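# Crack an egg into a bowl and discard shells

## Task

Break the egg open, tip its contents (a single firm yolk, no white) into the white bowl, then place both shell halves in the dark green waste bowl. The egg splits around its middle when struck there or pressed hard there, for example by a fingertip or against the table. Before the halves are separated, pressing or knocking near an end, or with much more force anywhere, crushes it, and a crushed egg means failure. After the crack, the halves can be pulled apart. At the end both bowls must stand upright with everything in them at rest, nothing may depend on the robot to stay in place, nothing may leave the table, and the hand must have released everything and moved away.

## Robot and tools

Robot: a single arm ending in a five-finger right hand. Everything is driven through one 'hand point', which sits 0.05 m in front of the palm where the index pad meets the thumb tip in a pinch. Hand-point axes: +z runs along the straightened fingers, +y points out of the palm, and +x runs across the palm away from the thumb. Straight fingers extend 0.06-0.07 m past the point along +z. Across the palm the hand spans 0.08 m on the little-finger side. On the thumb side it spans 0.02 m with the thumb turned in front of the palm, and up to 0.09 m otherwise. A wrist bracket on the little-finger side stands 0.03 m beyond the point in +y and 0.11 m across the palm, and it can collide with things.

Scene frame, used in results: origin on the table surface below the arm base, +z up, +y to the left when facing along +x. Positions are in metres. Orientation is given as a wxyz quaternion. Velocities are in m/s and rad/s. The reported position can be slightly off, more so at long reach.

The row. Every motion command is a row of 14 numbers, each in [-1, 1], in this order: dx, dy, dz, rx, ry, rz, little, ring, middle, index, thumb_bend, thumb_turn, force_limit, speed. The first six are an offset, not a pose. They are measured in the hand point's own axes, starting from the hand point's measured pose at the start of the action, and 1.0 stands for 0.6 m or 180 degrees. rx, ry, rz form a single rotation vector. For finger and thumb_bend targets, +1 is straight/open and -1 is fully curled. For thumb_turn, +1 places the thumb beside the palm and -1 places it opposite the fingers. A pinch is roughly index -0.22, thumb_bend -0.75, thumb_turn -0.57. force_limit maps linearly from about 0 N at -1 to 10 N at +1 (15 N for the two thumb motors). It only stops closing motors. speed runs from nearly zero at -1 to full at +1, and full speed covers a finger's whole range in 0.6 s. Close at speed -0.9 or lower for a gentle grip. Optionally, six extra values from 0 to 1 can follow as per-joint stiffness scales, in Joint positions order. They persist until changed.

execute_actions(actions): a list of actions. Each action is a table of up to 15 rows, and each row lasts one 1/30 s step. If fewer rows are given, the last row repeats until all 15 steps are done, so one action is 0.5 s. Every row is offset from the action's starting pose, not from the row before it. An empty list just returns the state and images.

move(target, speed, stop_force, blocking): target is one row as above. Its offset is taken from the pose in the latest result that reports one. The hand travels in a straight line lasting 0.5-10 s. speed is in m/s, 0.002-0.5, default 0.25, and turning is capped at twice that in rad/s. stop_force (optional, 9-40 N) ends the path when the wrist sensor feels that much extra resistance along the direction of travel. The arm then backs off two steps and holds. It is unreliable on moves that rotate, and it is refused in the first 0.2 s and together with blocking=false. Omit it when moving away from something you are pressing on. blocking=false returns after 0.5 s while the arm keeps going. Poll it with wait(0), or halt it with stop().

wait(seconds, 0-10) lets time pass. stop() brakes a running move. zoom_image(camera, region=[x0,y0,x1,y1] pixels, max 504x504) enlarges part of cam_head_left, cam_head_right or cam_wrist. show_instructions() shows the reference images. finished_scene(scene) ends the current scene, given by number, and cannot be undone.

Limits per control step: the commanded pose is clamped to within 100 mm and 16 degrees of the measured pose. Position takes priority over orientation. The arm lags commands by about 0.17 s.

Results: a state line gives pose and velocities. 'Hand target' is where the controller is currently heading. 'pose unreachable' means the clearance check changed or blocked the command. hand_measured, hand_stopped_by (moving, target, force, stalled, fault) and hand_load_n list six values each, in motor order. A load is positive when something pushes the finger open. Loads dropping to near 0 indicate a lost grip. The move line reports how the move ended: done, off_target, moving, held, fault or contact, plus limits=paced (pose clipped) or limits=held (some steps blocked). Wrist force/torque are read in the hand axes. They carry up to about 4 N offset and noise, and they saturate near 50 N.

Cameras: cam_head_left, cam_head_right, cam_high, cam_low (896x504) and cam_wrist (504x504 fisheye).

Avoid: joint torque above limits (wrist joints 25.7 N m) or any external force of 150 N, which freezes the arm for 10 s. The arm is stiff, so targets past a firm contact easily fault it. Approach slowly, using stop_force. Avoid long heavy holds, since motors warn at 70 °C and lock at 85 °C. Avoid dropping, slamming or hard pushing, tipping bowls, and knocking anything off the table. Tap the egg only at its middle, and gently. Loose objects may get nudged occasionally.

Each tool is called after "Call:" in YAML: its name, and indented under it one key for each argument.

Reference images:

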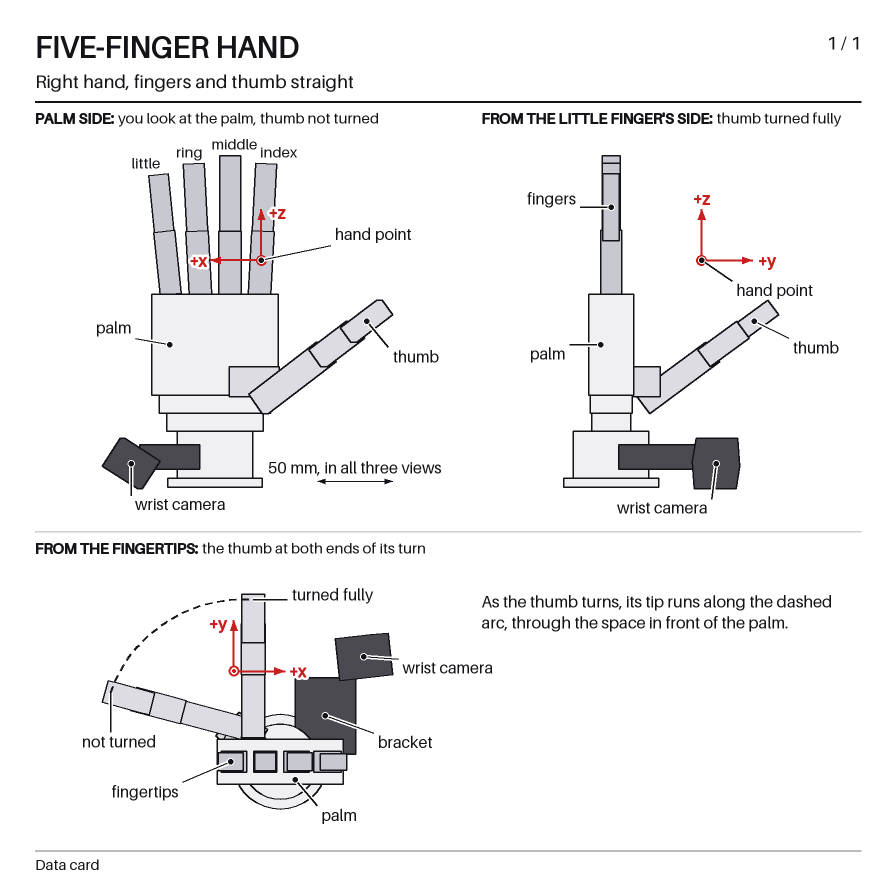

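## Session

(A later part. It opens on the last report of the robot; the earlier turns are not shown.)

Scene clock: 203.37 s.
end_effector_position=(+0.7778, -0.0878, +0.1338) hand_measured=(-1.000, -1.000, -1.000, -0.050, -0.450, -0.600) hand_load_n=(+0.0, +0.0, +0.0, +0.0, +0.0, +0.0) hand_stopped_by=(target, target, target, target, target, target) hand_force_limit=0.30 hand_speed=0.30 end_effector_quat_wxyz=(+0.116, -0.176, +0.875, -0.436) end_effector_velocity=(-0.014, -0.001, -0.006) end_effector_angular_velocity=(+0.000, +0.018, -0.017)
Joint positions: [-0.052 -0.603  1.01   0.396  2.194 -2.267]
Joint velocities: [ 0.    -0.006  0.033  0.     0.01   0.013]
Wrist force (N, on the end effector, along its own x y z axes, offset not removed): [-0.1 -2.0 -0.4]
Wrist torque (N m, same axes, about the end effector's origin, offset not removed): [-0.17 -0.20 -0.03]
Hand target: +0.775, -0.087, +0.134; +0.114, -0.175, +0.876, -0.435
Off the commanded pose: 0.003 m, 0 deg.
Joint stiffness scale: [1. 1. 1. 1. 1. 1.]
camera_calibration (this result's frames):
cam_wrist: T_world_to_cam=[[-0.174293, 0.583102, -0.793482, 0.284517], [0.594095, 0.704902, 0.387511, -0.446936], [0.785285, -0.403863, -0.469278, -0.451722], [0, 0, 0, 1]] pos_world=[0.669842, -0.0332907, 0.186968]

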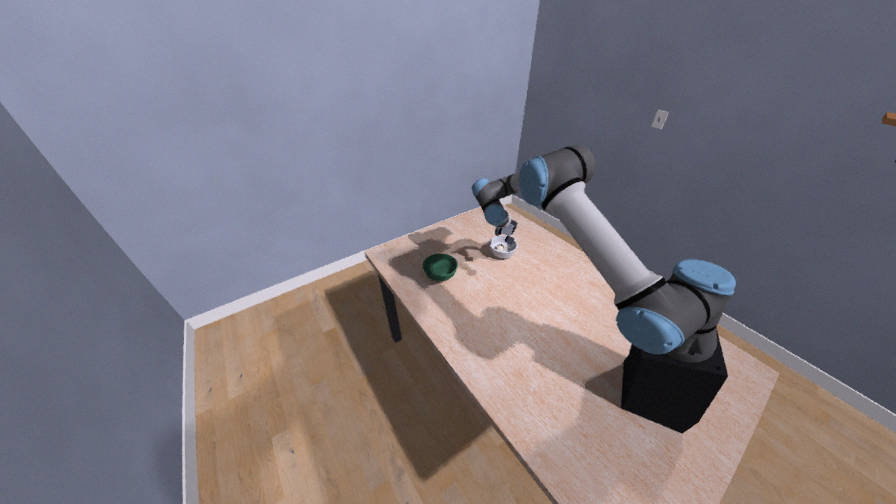

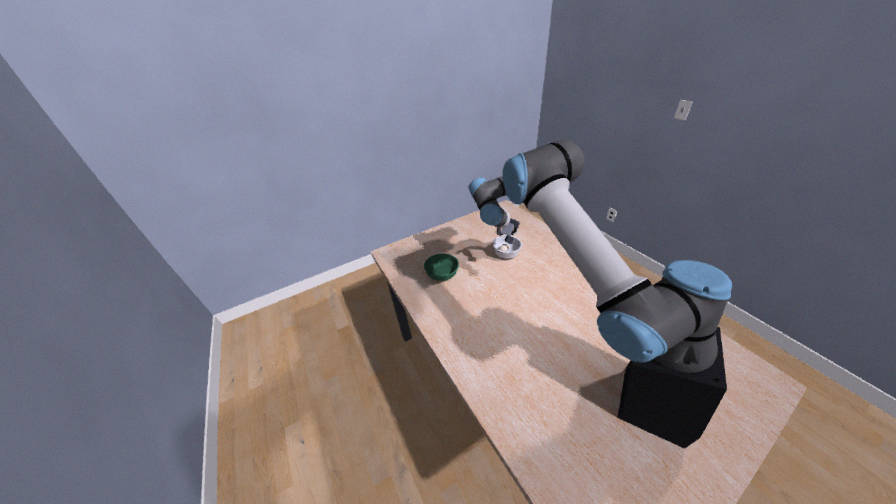

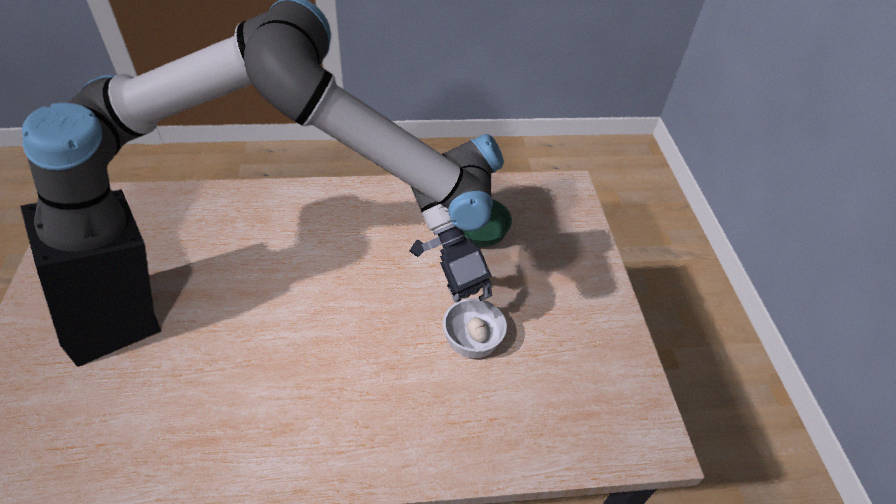

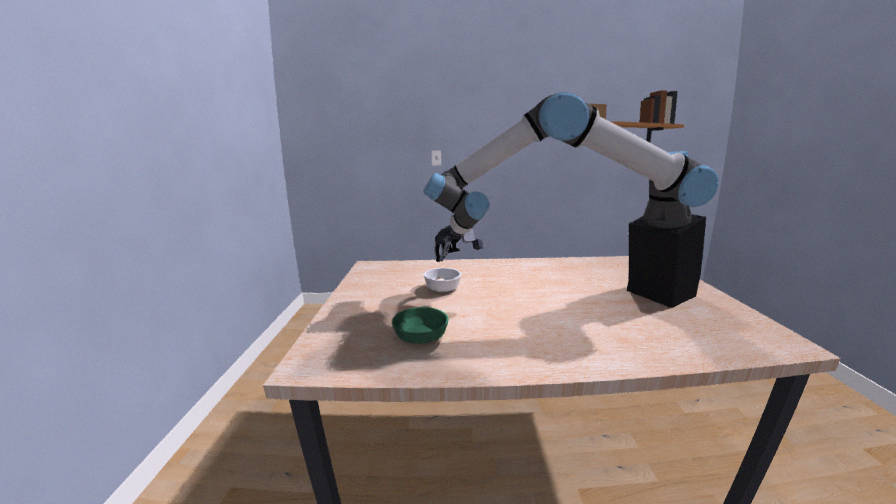

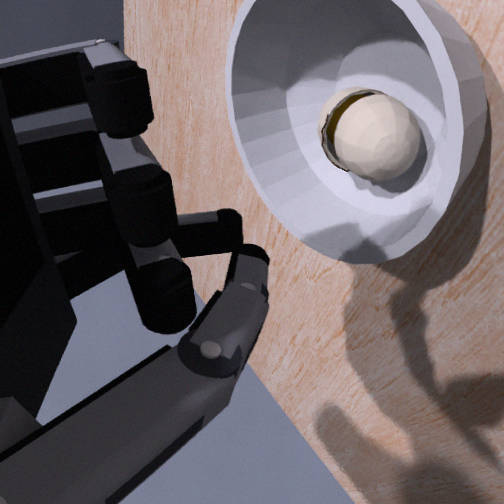

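Call:
move:
  target: [0.028,0.016,0.06,-0.025,-0.402,-0.297,-1,-1,-1,0.35,0.45,-0.8,0.3,0.3]
  speed: 0.35

Scene clock: 206.80 s.
end_effector_position=(+0.7731, -0.1147, +0.1038) hand_measured=(-1.000, -1.000, -1.000, +0.350, +0.450, -0.800) hand_load_n=(+0.0, +0.0, +0.0, +0.0, +0.0, +0.0) hand_stopped_by=(target, target, target, target, target, target) hand_force_limit=0.30 hand_speed=0.30 end_effector_quat_wxyz=(-0.390, +0.742, -0.495, +0.226) end_effector_velocity=(-0.002, +0.001, -0.001) end_effector_angular_velocity=(+0.000, +0.018, +0.012)
Joint positions: [-0.448 -0.523  1.006  0.21   0.687 -3.644]
Joint velocities: [-0.     0.013 -0.026  0.047 -0.004 -0.027]
Wrist force (N, on the end effector, along its own x y z axes, offset not removed): [0.7 -2.5 -0.3]
Wrist torque (N m, same axes, about the end effector's origin, offset not removed): [-0.27 -0.28 -0.08]
Hand target: +0.773, -0.115, +0.104; -0.390, +0.743, -0.495, +0.225
Off the commanded pose: 0.001 m, 0 deg.
Joint stiffness scale: [1. 1. 1. 1. 1. 1.]
move: done
camera_calibration (this result's frames):
cam_wrist: T_world_to_cam=[[-0.583107, -0.172506, -0.793869, 0.504991], [-0.704246, 0.594491, 0.388096, 0.577531], [0.404999, 0.78538, -0.468138, -0.0427568], [0, 0, 0, 1]] pos_world=[0.718504, -0.222643, 0.156743]

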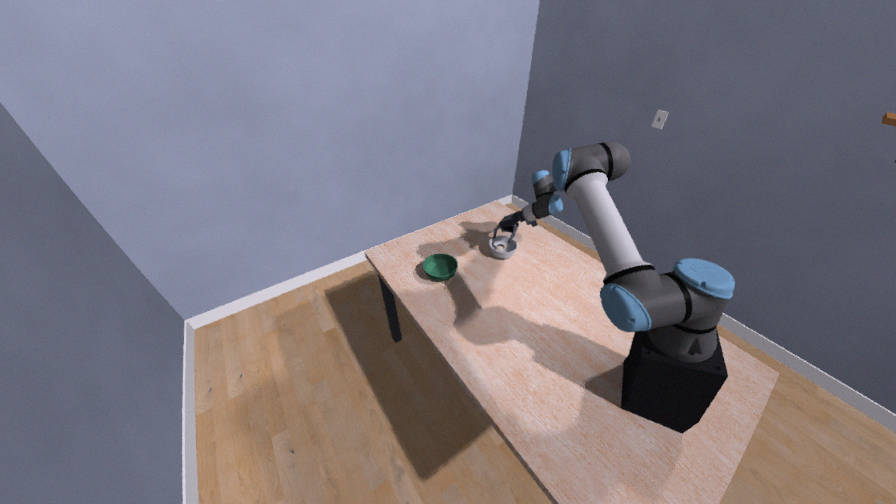

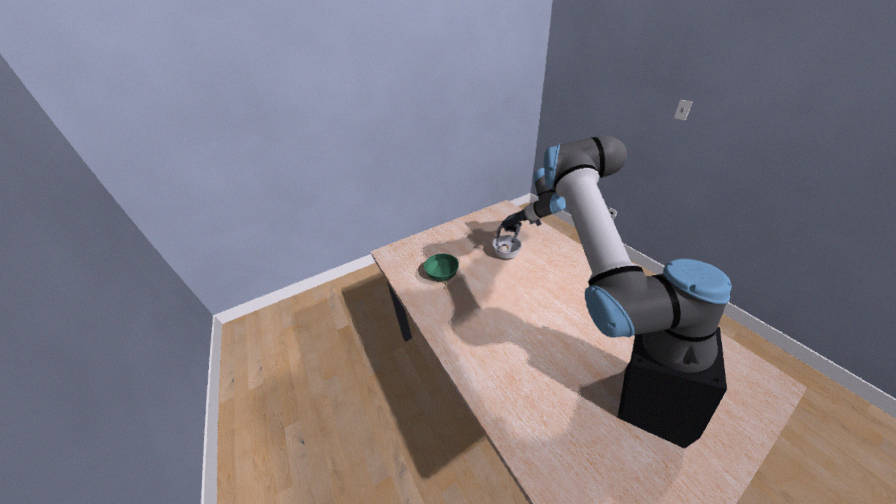

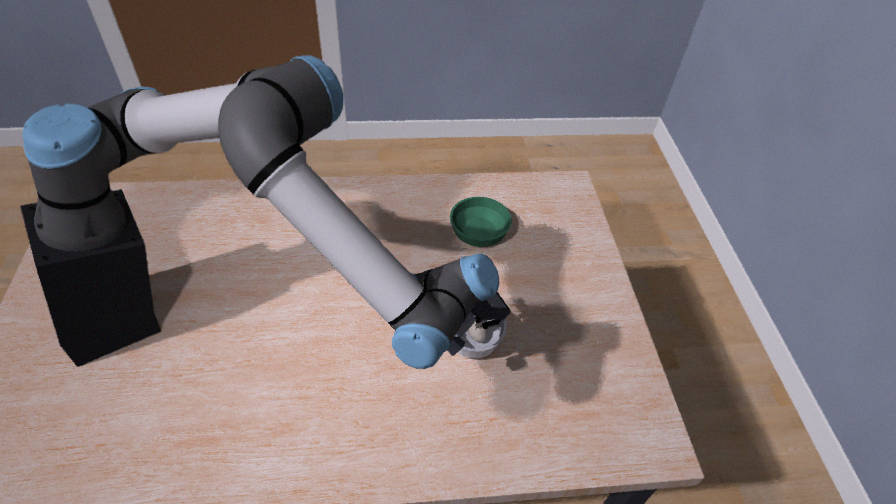

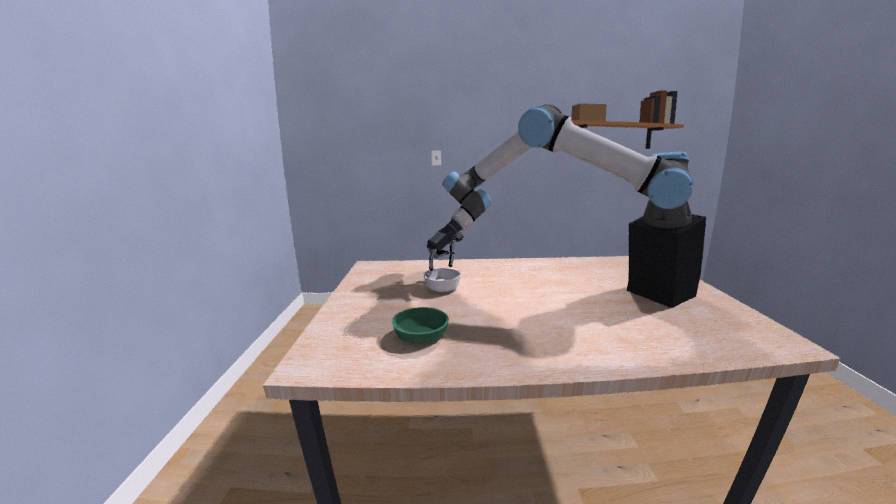

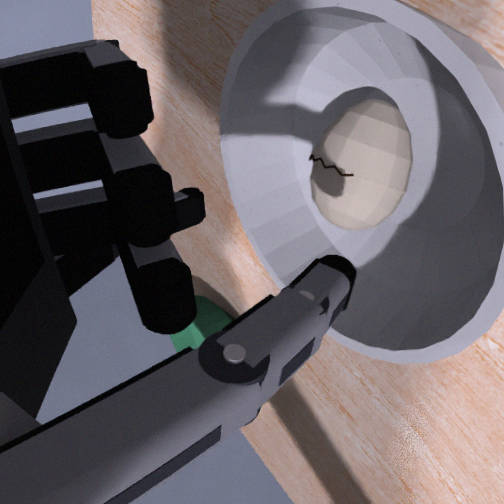

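Call:
move:
  target: [-0.006,0.086,0.064,0,0,0,-1,-1,-1,0.35,0.45,-0.72,0.3,0.3]
  speed: 0.06

Call:
zoom_image:
  camera: "cam_head_left"
  region: [470,210,540,270]

Scene clock: 208.57 s.
end_effector_position=(+0.7693, -0.1091, +0.0405) hand_measured=(-1.000, -1.000, -1.000, +0.350, +0.450, -0.720) hand_load_n=(+0.0, +0.0, +0.0, +0.0, +0.0, +0.0) hand_stopped_by=(target, target, target, target, target, target) hand_force_limit=0.30 hand_speed=0.30 end_effector_quat_wxyz=(-0.390, +0.742, -0.496, +0.226) end_effector_velocity=(+0.004, -0.003, +0.002) end_effector_angular_velocity=(-0.007, -0.010, -0.001)
Joint positions: [-0.426 -0.431  0.991  0.117  0.704 -3.621]
Joint velocities: [-0.    -0.001 -0.005 -0.007  0.004  0.002]
Wrist force (N, on the end effector, along its own x y z axes, offset not removed): [0.1 -2.7 -0.8]
Wrist torque (N m, same axes, about the end effector's origin, offset not removed): [-0.37 -0.24 -0.07]
Hand target: +0.771, -0.108, +0.040; -0.390, +0.742, -0.495, +0.226
Off the commanded pose: 0.002 m, 0 deg.
Joint stiffness scale: [1. 1. 1. 1. 1. 1.]
move: done
camera_calibration (this result's frames):
cam_wrist: T_world_to_cam=[[-0.584466, -0.170872, -0.793223, 0.45471], [-0.702959, 0.594893, 0.389809, 0.595008], [0.405275, 0.785433, -0.46781, -0.0754228], [0, 0, 0, 1]] pos_world=[0.714596, -0.217029, 0.0934636]

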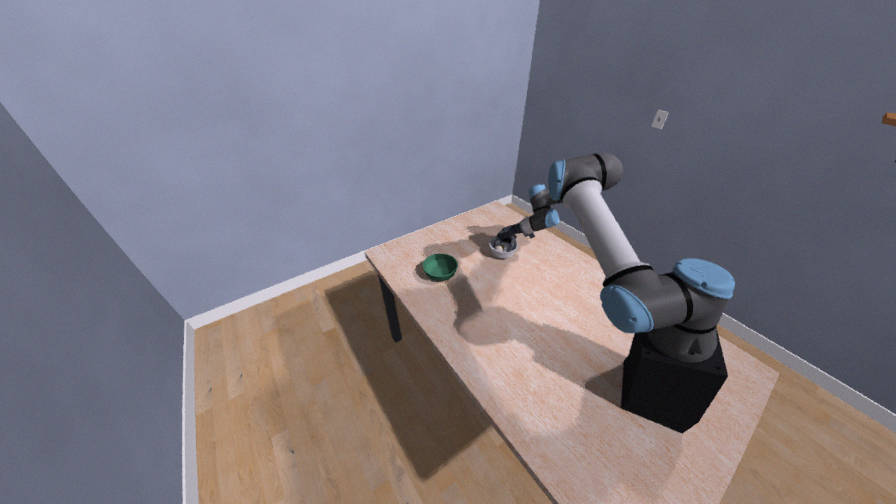

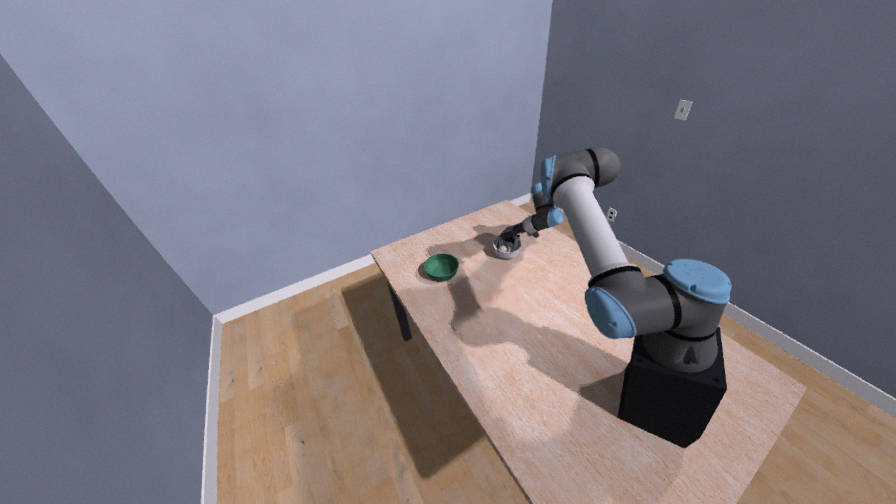

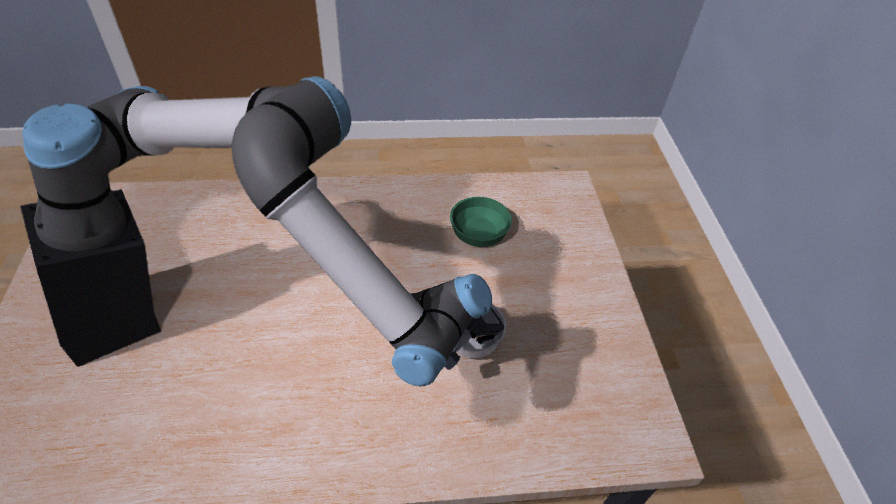

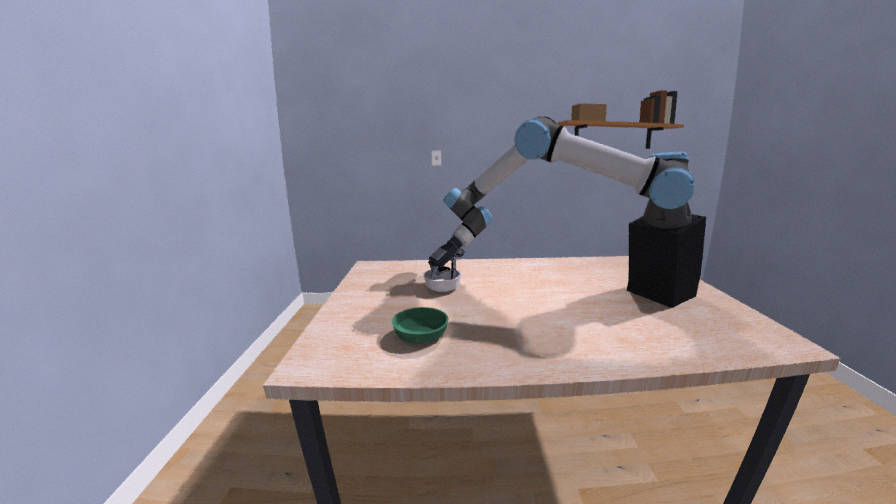

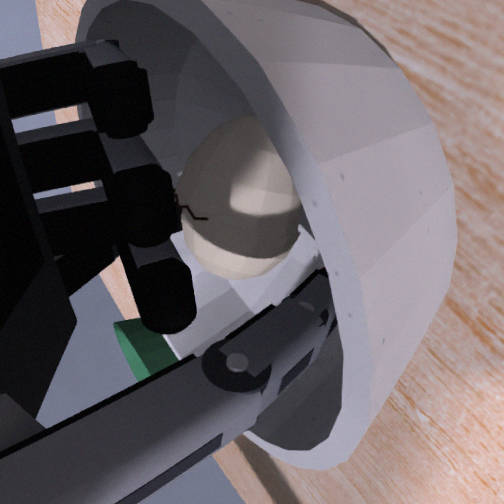

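Region (470, 210, 540, 270) of cam_head_left's 896x504 image, scaled by 7.200, with more detail than that image has; it fills the top 432 rows of this view, and the rest is white.

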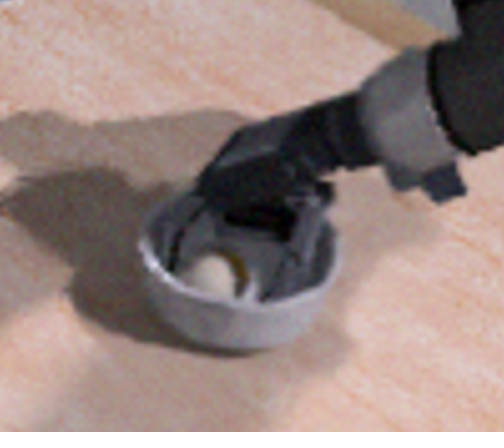

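Call:
execute_actions:
  actions:
    - [[0.014,-0.001,0.010,0,0,0,-1,-1,-1,0.35,0.45,-0.78,0.3,0.3]]
    - [[0,0,0,0,0,0,-1,-1,-1,0.05,-0.3,-0.78,0.0,-0.75]]
    - [[0,0,0,0,0,0,-1,-1,-1,0.05,-0.3,-0.78,0.0,-0.75]]
    - [[0,0,0,0,0,0,-1,-1,-1,0.05,-0.3,-0.78,0.0,-0.75]]

Call:
zoom_image:
  camera: "cam_head_left"
  region: [470,210,540,270]

Scene clock: 210.73 s.
end_effector_position=(+0.7775, -0.1139, +0.0392) hand_measured=(-1.000, -1.000, -1.000, +0.052, +0.082, -0.780) hand_load_n=(+0.0, +0.0, +0.0, +0.0, +0.0, +0.0) hand_stopped_by=(target, target, target, force, moving, target) hand_force_limit=0.00 hand_speed=-0.75 end_effector_quat_wxyz=(-0.390, +0.742, -0.496, +0.226) end_effector_velocity=(-0.000, -0.000, -0.000) end_effector_angular_velocity=(-0.000, -0.000, +0.000)
Joint positions: [-0.426 -0.408  0.943  0.141  0.704 -3.62 ]
Joint velocities: [-0.     0.     0.    -0.    -0.    -0.001]
Wrist force (N, on the end effector, along its own x y z axes, offset not removed): [0.3 -3.1 1.0]
Wrist torque (N m, same axes, about the end effector's origin, offset not removed): [-0.55 -0.23 -0.14]
Hand target: +0.778, -0.114, +0.039; -0.390, +0.742, -0.496, +0.226
Off the commanded pose: 0.000 m, 0 deg.
Joint stiffness scale: [1. 1. 1. 1. 1. 1.]
camera_calibration (this result's frames):
cam_wrist: T_world_to_cam=[[-0.583042, -0.171183, -0.794203, 0.45657], [-0.703747, 0.594872, 0.388417, 0.604866], [0.405959, 0.785381, -0.467305, -0.0761613], [0, 0, 0, 1]] pos_world=[0.72279, -0.221845, 0.0920785]

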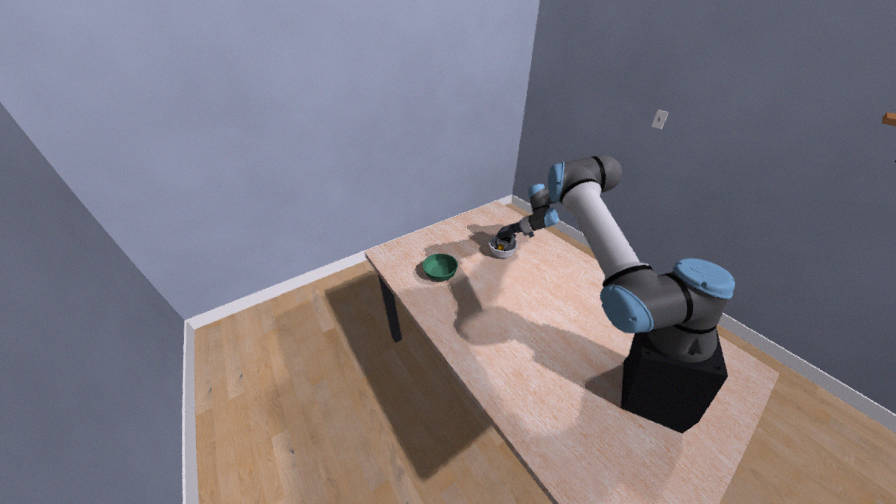

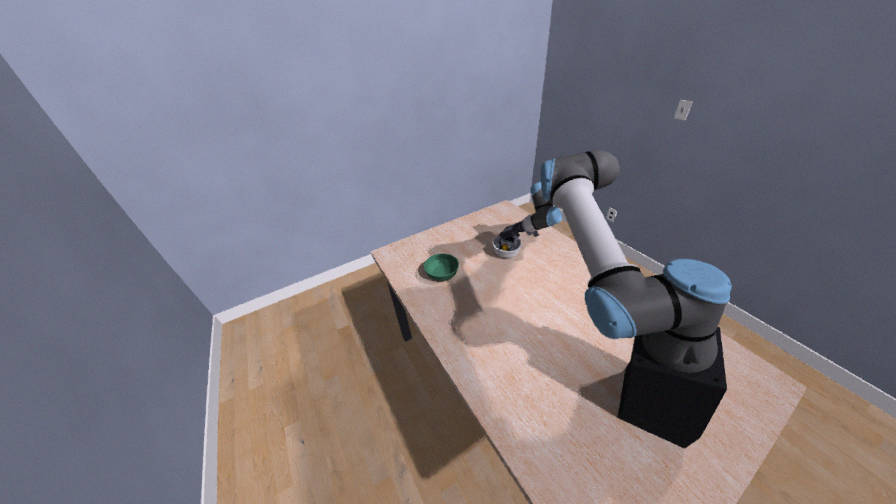

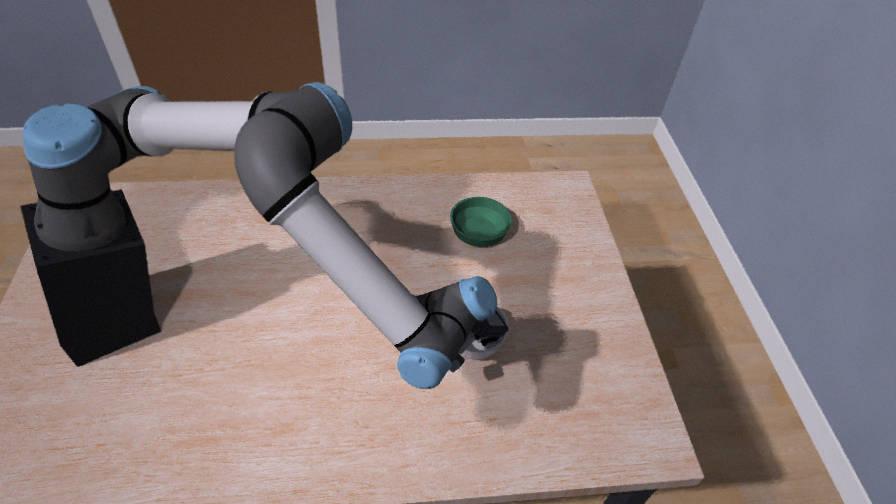

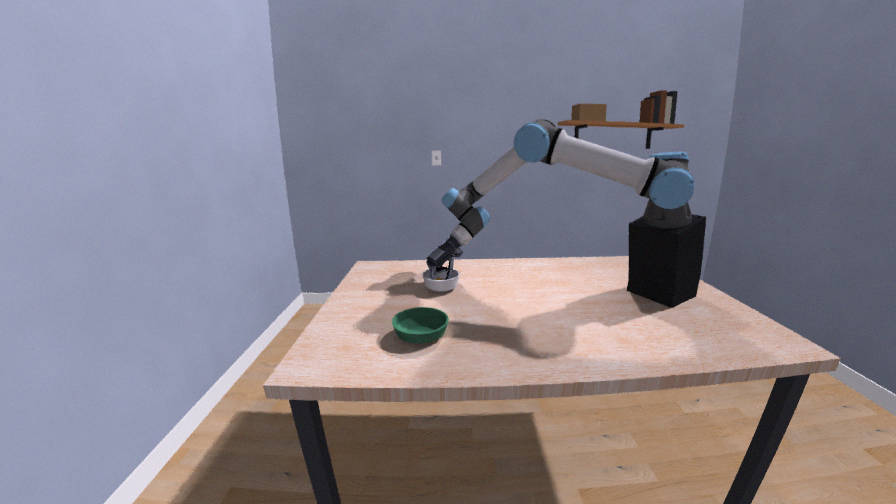

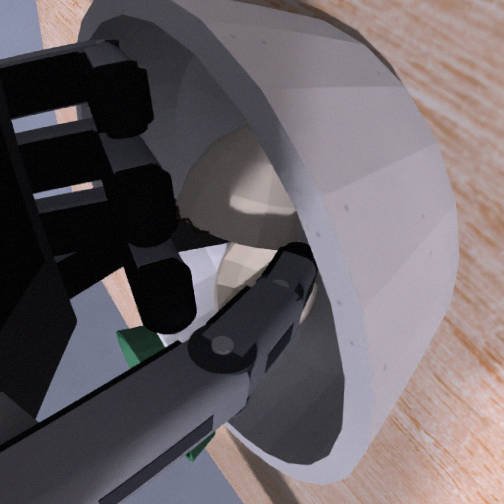

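Region (470, 210, 540, 270) of cam_head_left's 896x504 image, scaled by 7.200, with more detail than that image has; it fills the top 432 rows of this view, and the rest is white.

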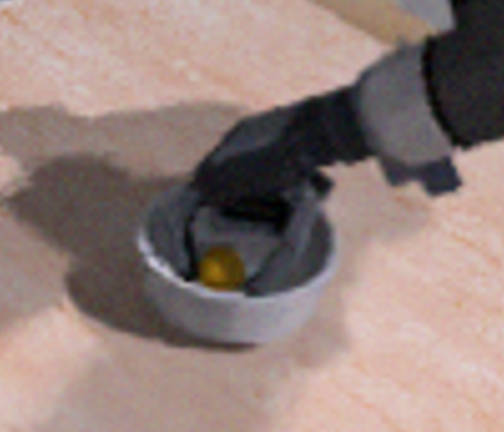

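Halves separated. Open a bit, lift and look.

Call:
execute_actions:
  actions:
    - [[0,0,0,0,0,0,-1,-1,-1,0.2,0.3,-0.78,0.0,0]]
    - [[0,-0.05,-0.037,0,0,0,-1,-1,-1,0.2,0.3,-0.78,0.0,0]]
    - [[0,-0.06,-0.045,0,0,0,-1,-1,-1,0.2,0.3,-0.78,0.0,0]]

Call:
move:
  target: [0,0.06,-0.1,-0.01,0.18,0.13,-1,-1,-1,0.2,0.3,-0.78,0,0]
  speed: 0.3

Call:
zoom_image:
  camera: "cam_high"
  region: [430,280,520,370]

Call:
zoom_image:
  camera: "cam_head_left"
  region: [475,220,535,270]

Scene clock: 212.37 s.
end_effector_position=(+0.7845, -0.1176, +0.1217) hand_measured=(-1.000, -1.000, -1.000, +0.200, +0.300, -0.780) hand_load_n=(+0.0, +0.0, +0.0, +0.0, +0.0, +0.0) hand_stopped_by=(target, target, target, target, target, target) hand_force_limit=0.00 hand_speed=0.00 end_effector_quat_wxyz=(-0.391, +0.743, -0.492, +0.232) end_effector_velocity=(-0.015, +0.006, -0.006) end_effector_angular_velocity=(+0.021, +0.040, -0.002)
Joint positions: [-0.448 -0.532  0.97   0.241  0.687 -3.642]
Joint velocities: [-0.002 -0.     0.021  0.033 -0.004 -0.012]
Wrist force (N, on the end effector, along its own x y z axes, offset not removed): [0.2 -2.1 -0.4]
Wrist torque (N m, same axes, about the end effector's origin, offset not removed): [-0.39 -0.08 -0.11]
Hand target: +0.782, -0.118, +0.122; -0.391, +0.742, -0.494, +0.229
Off the commanded pose: 0.003 m, 0 deg.
Joint stiffness scale: [1. 1. 1. 1. 1. 1.]
camera_calibration (this result's frames):
cam_wrist: T_world_to_cam=[[-0.573593, -0.178486, -0.799459, 0.517879], [-0.70972, 0.595606, 0.376233, 0.586181], [0.40901, 0.783196, -0.46831, -0.0400967], [0, 0, 0, 1]] pos_world=[0.729476, -0.225295, 0.174705]

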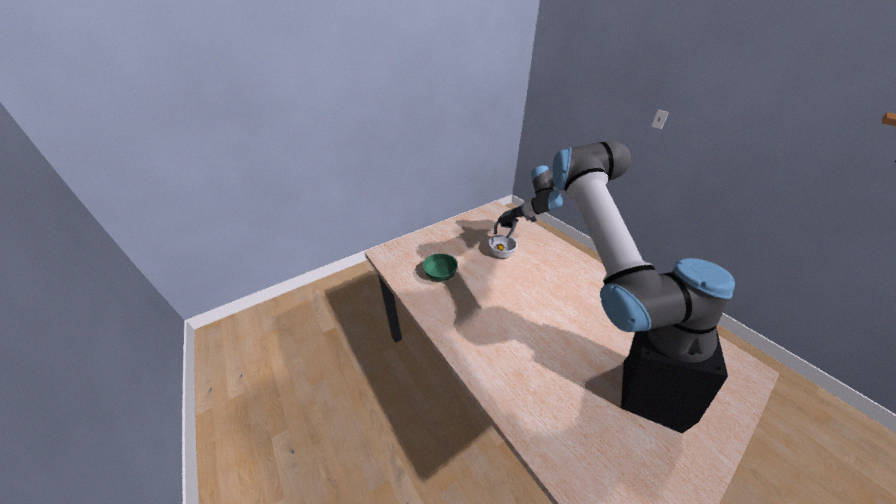

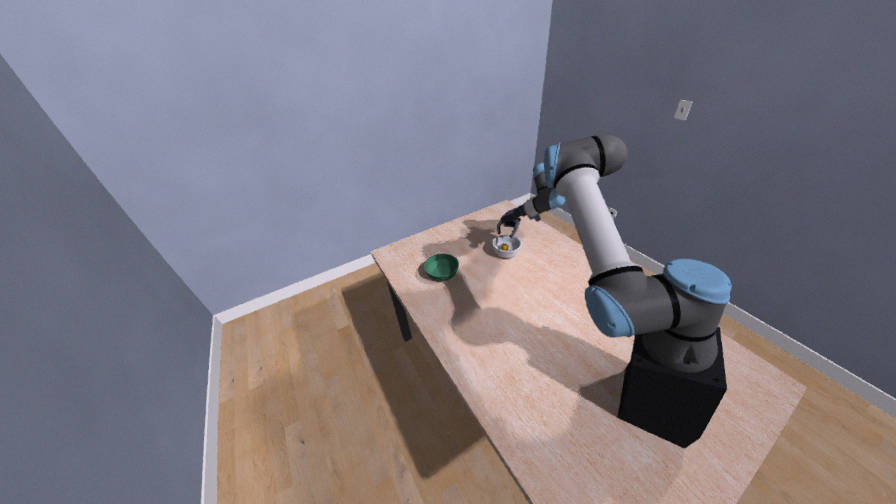

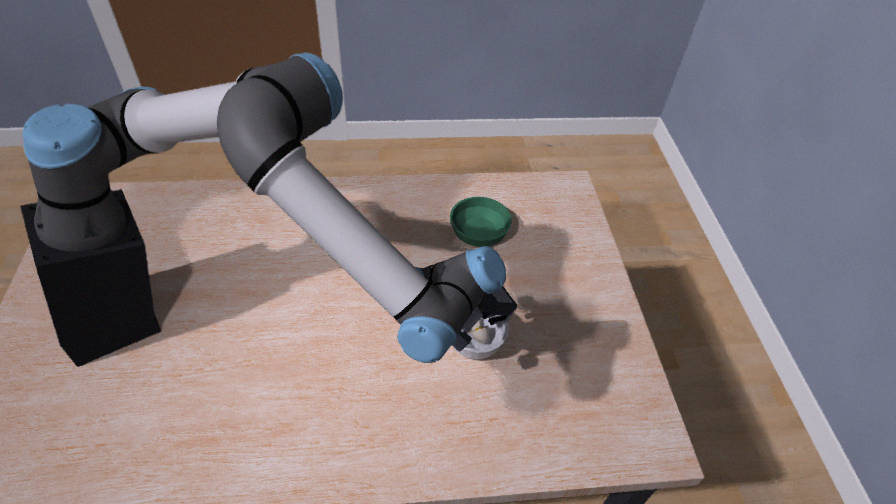

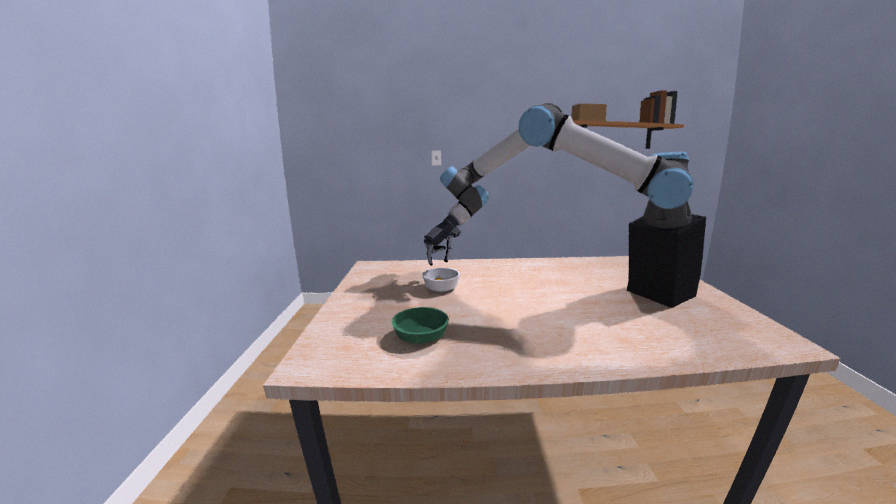

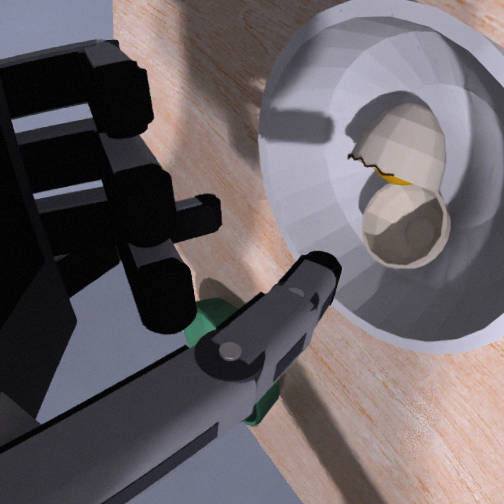

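Scene clock: 214.27 s.
end_effector_position=(+0.7217, -0.1480, +0.1280) hand_measured=(-1.000, -1.000, -1.000, +0.200, +0.300, -0.780) hand_load_n=(+0.0, +0.0, +0.0, +0.0, +0.0, +0.0) hand_stopped_by=(target, target, target, target, target, target) hand_force_limit=0.00 hand_speed=0.00 end_effector_quat_wxyz=(+0.267, -0.542, +0.722, -0.338) end_effector_velocity=(+0.001, -0.002, +0.000) end_effector_angular_velocity=(-0.005, -0.003, -0.014)
Joint positions: [-0.406 -0.814  1.488 -0.135  1.274 -3.121]
Joint velocities: [ 0.002 -0.001  0.001 -0.005  0.015  0.008]
Wrist force (N, on the end effector, along its own x y z axes, offset not removed): [1.1 -2.5 -1.0]
Wrist torque (N m, same axes, about the end effector's origin, offset not removed): [-0.25 -0.32 -0.07]
Hand target: +0.721, -0.146, +0.128; +0.266, -0.541, +0.723, -0.338
Off the commanded pose: 0.002 m, 0 deg.
Joint stiffness scale: [1. 1. 1. 1. 1. 1.]
move: done
camera_calibration (this result's frames):
cam_wrist: T_world_to_cam=[[-0.599443, 0.225458, -0.768008, 0.555852], [-0.14244, 0.914146, 0.379536, 0.194688], [0.787641, 0.336905, -0.515865, -0.320867], [0, 0, 0, 1]] pos_world=[0.613661, -0.195193, 0.187484]

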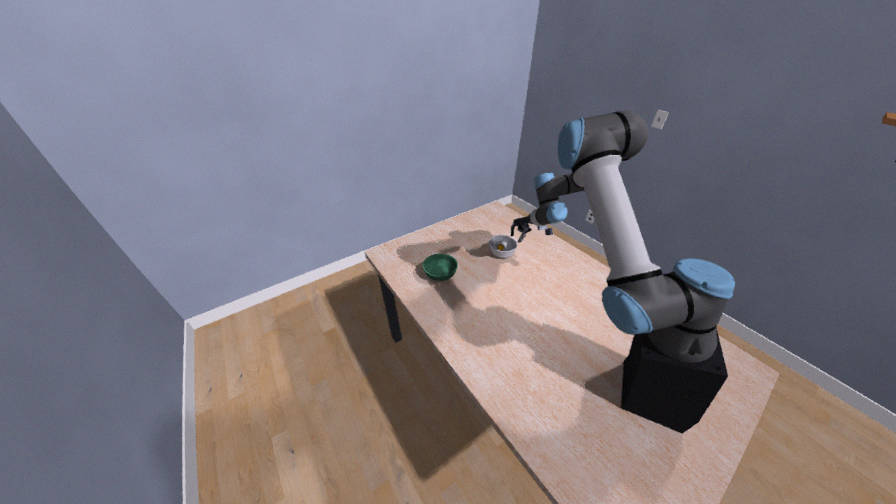

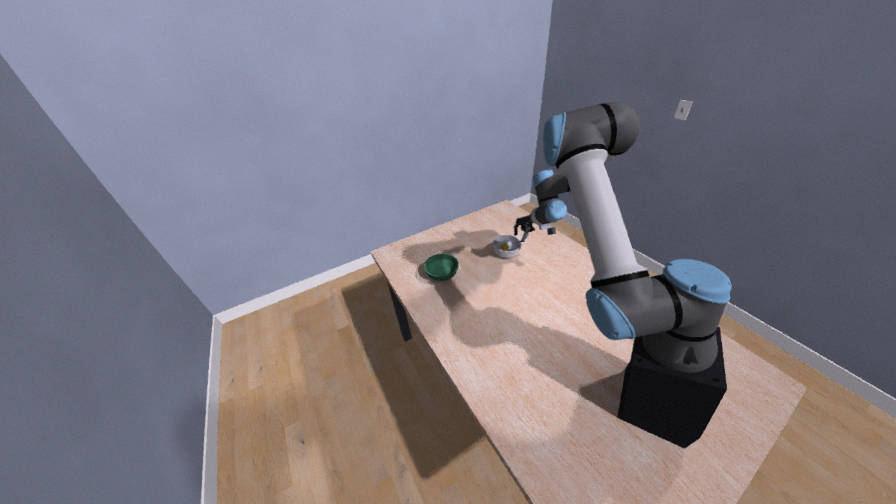

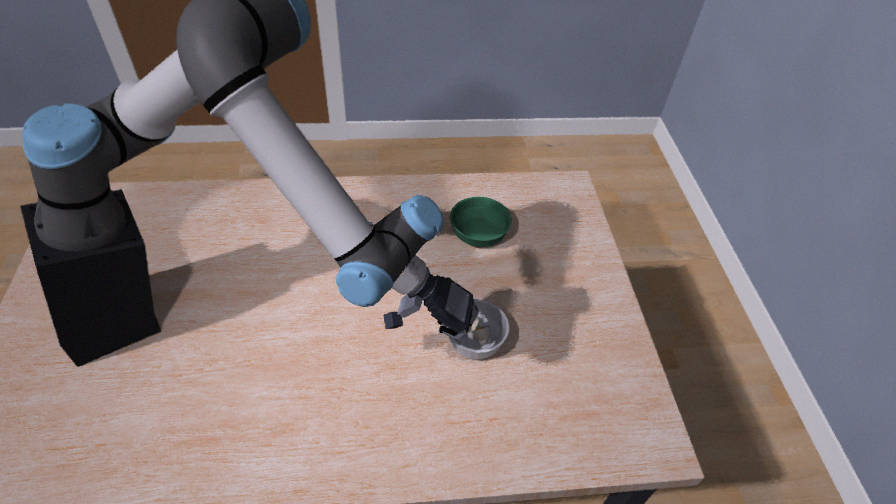

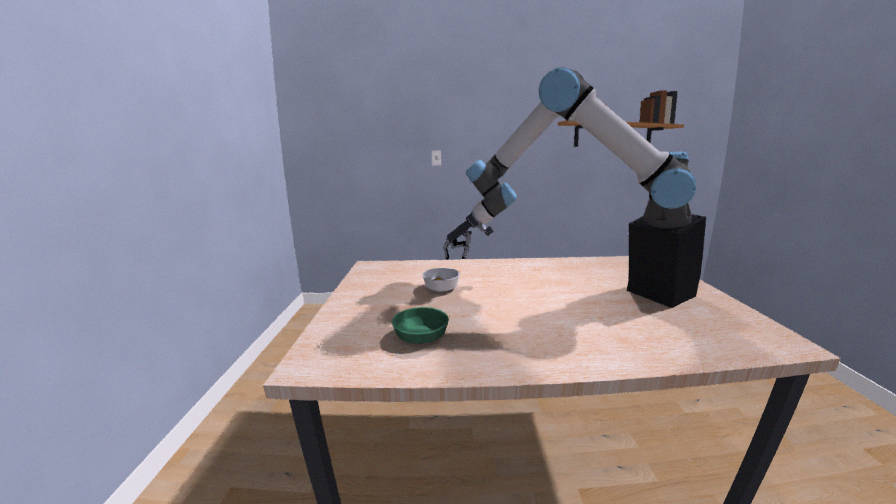

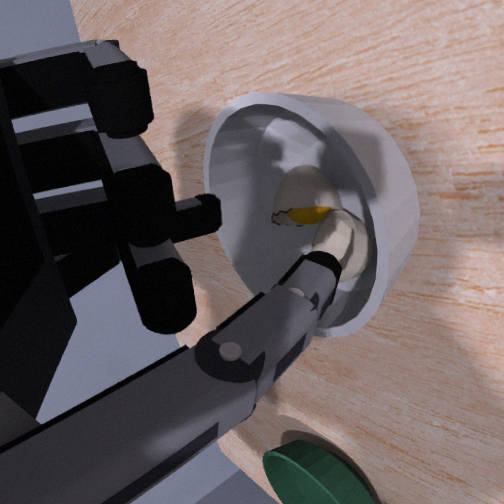

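Region (430, 280, 520, 370) of cam_high's 896x504 image, scaled by 5.600, with more detail than that image has.

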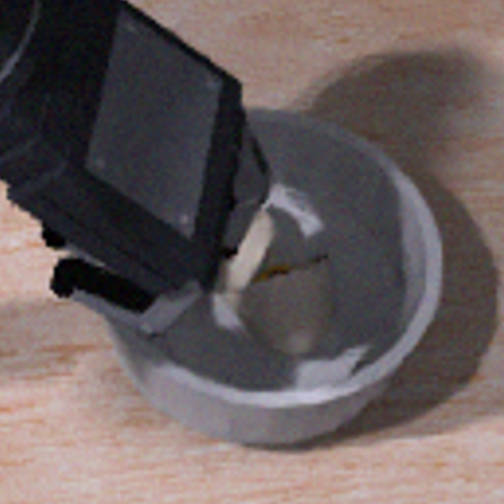

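Region (475, 220, 535, 270) of cam_head_left's 896x504 image, scaled by 8.400, with more detail than that image has.

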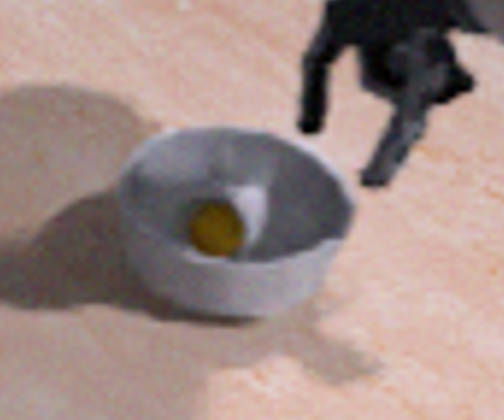

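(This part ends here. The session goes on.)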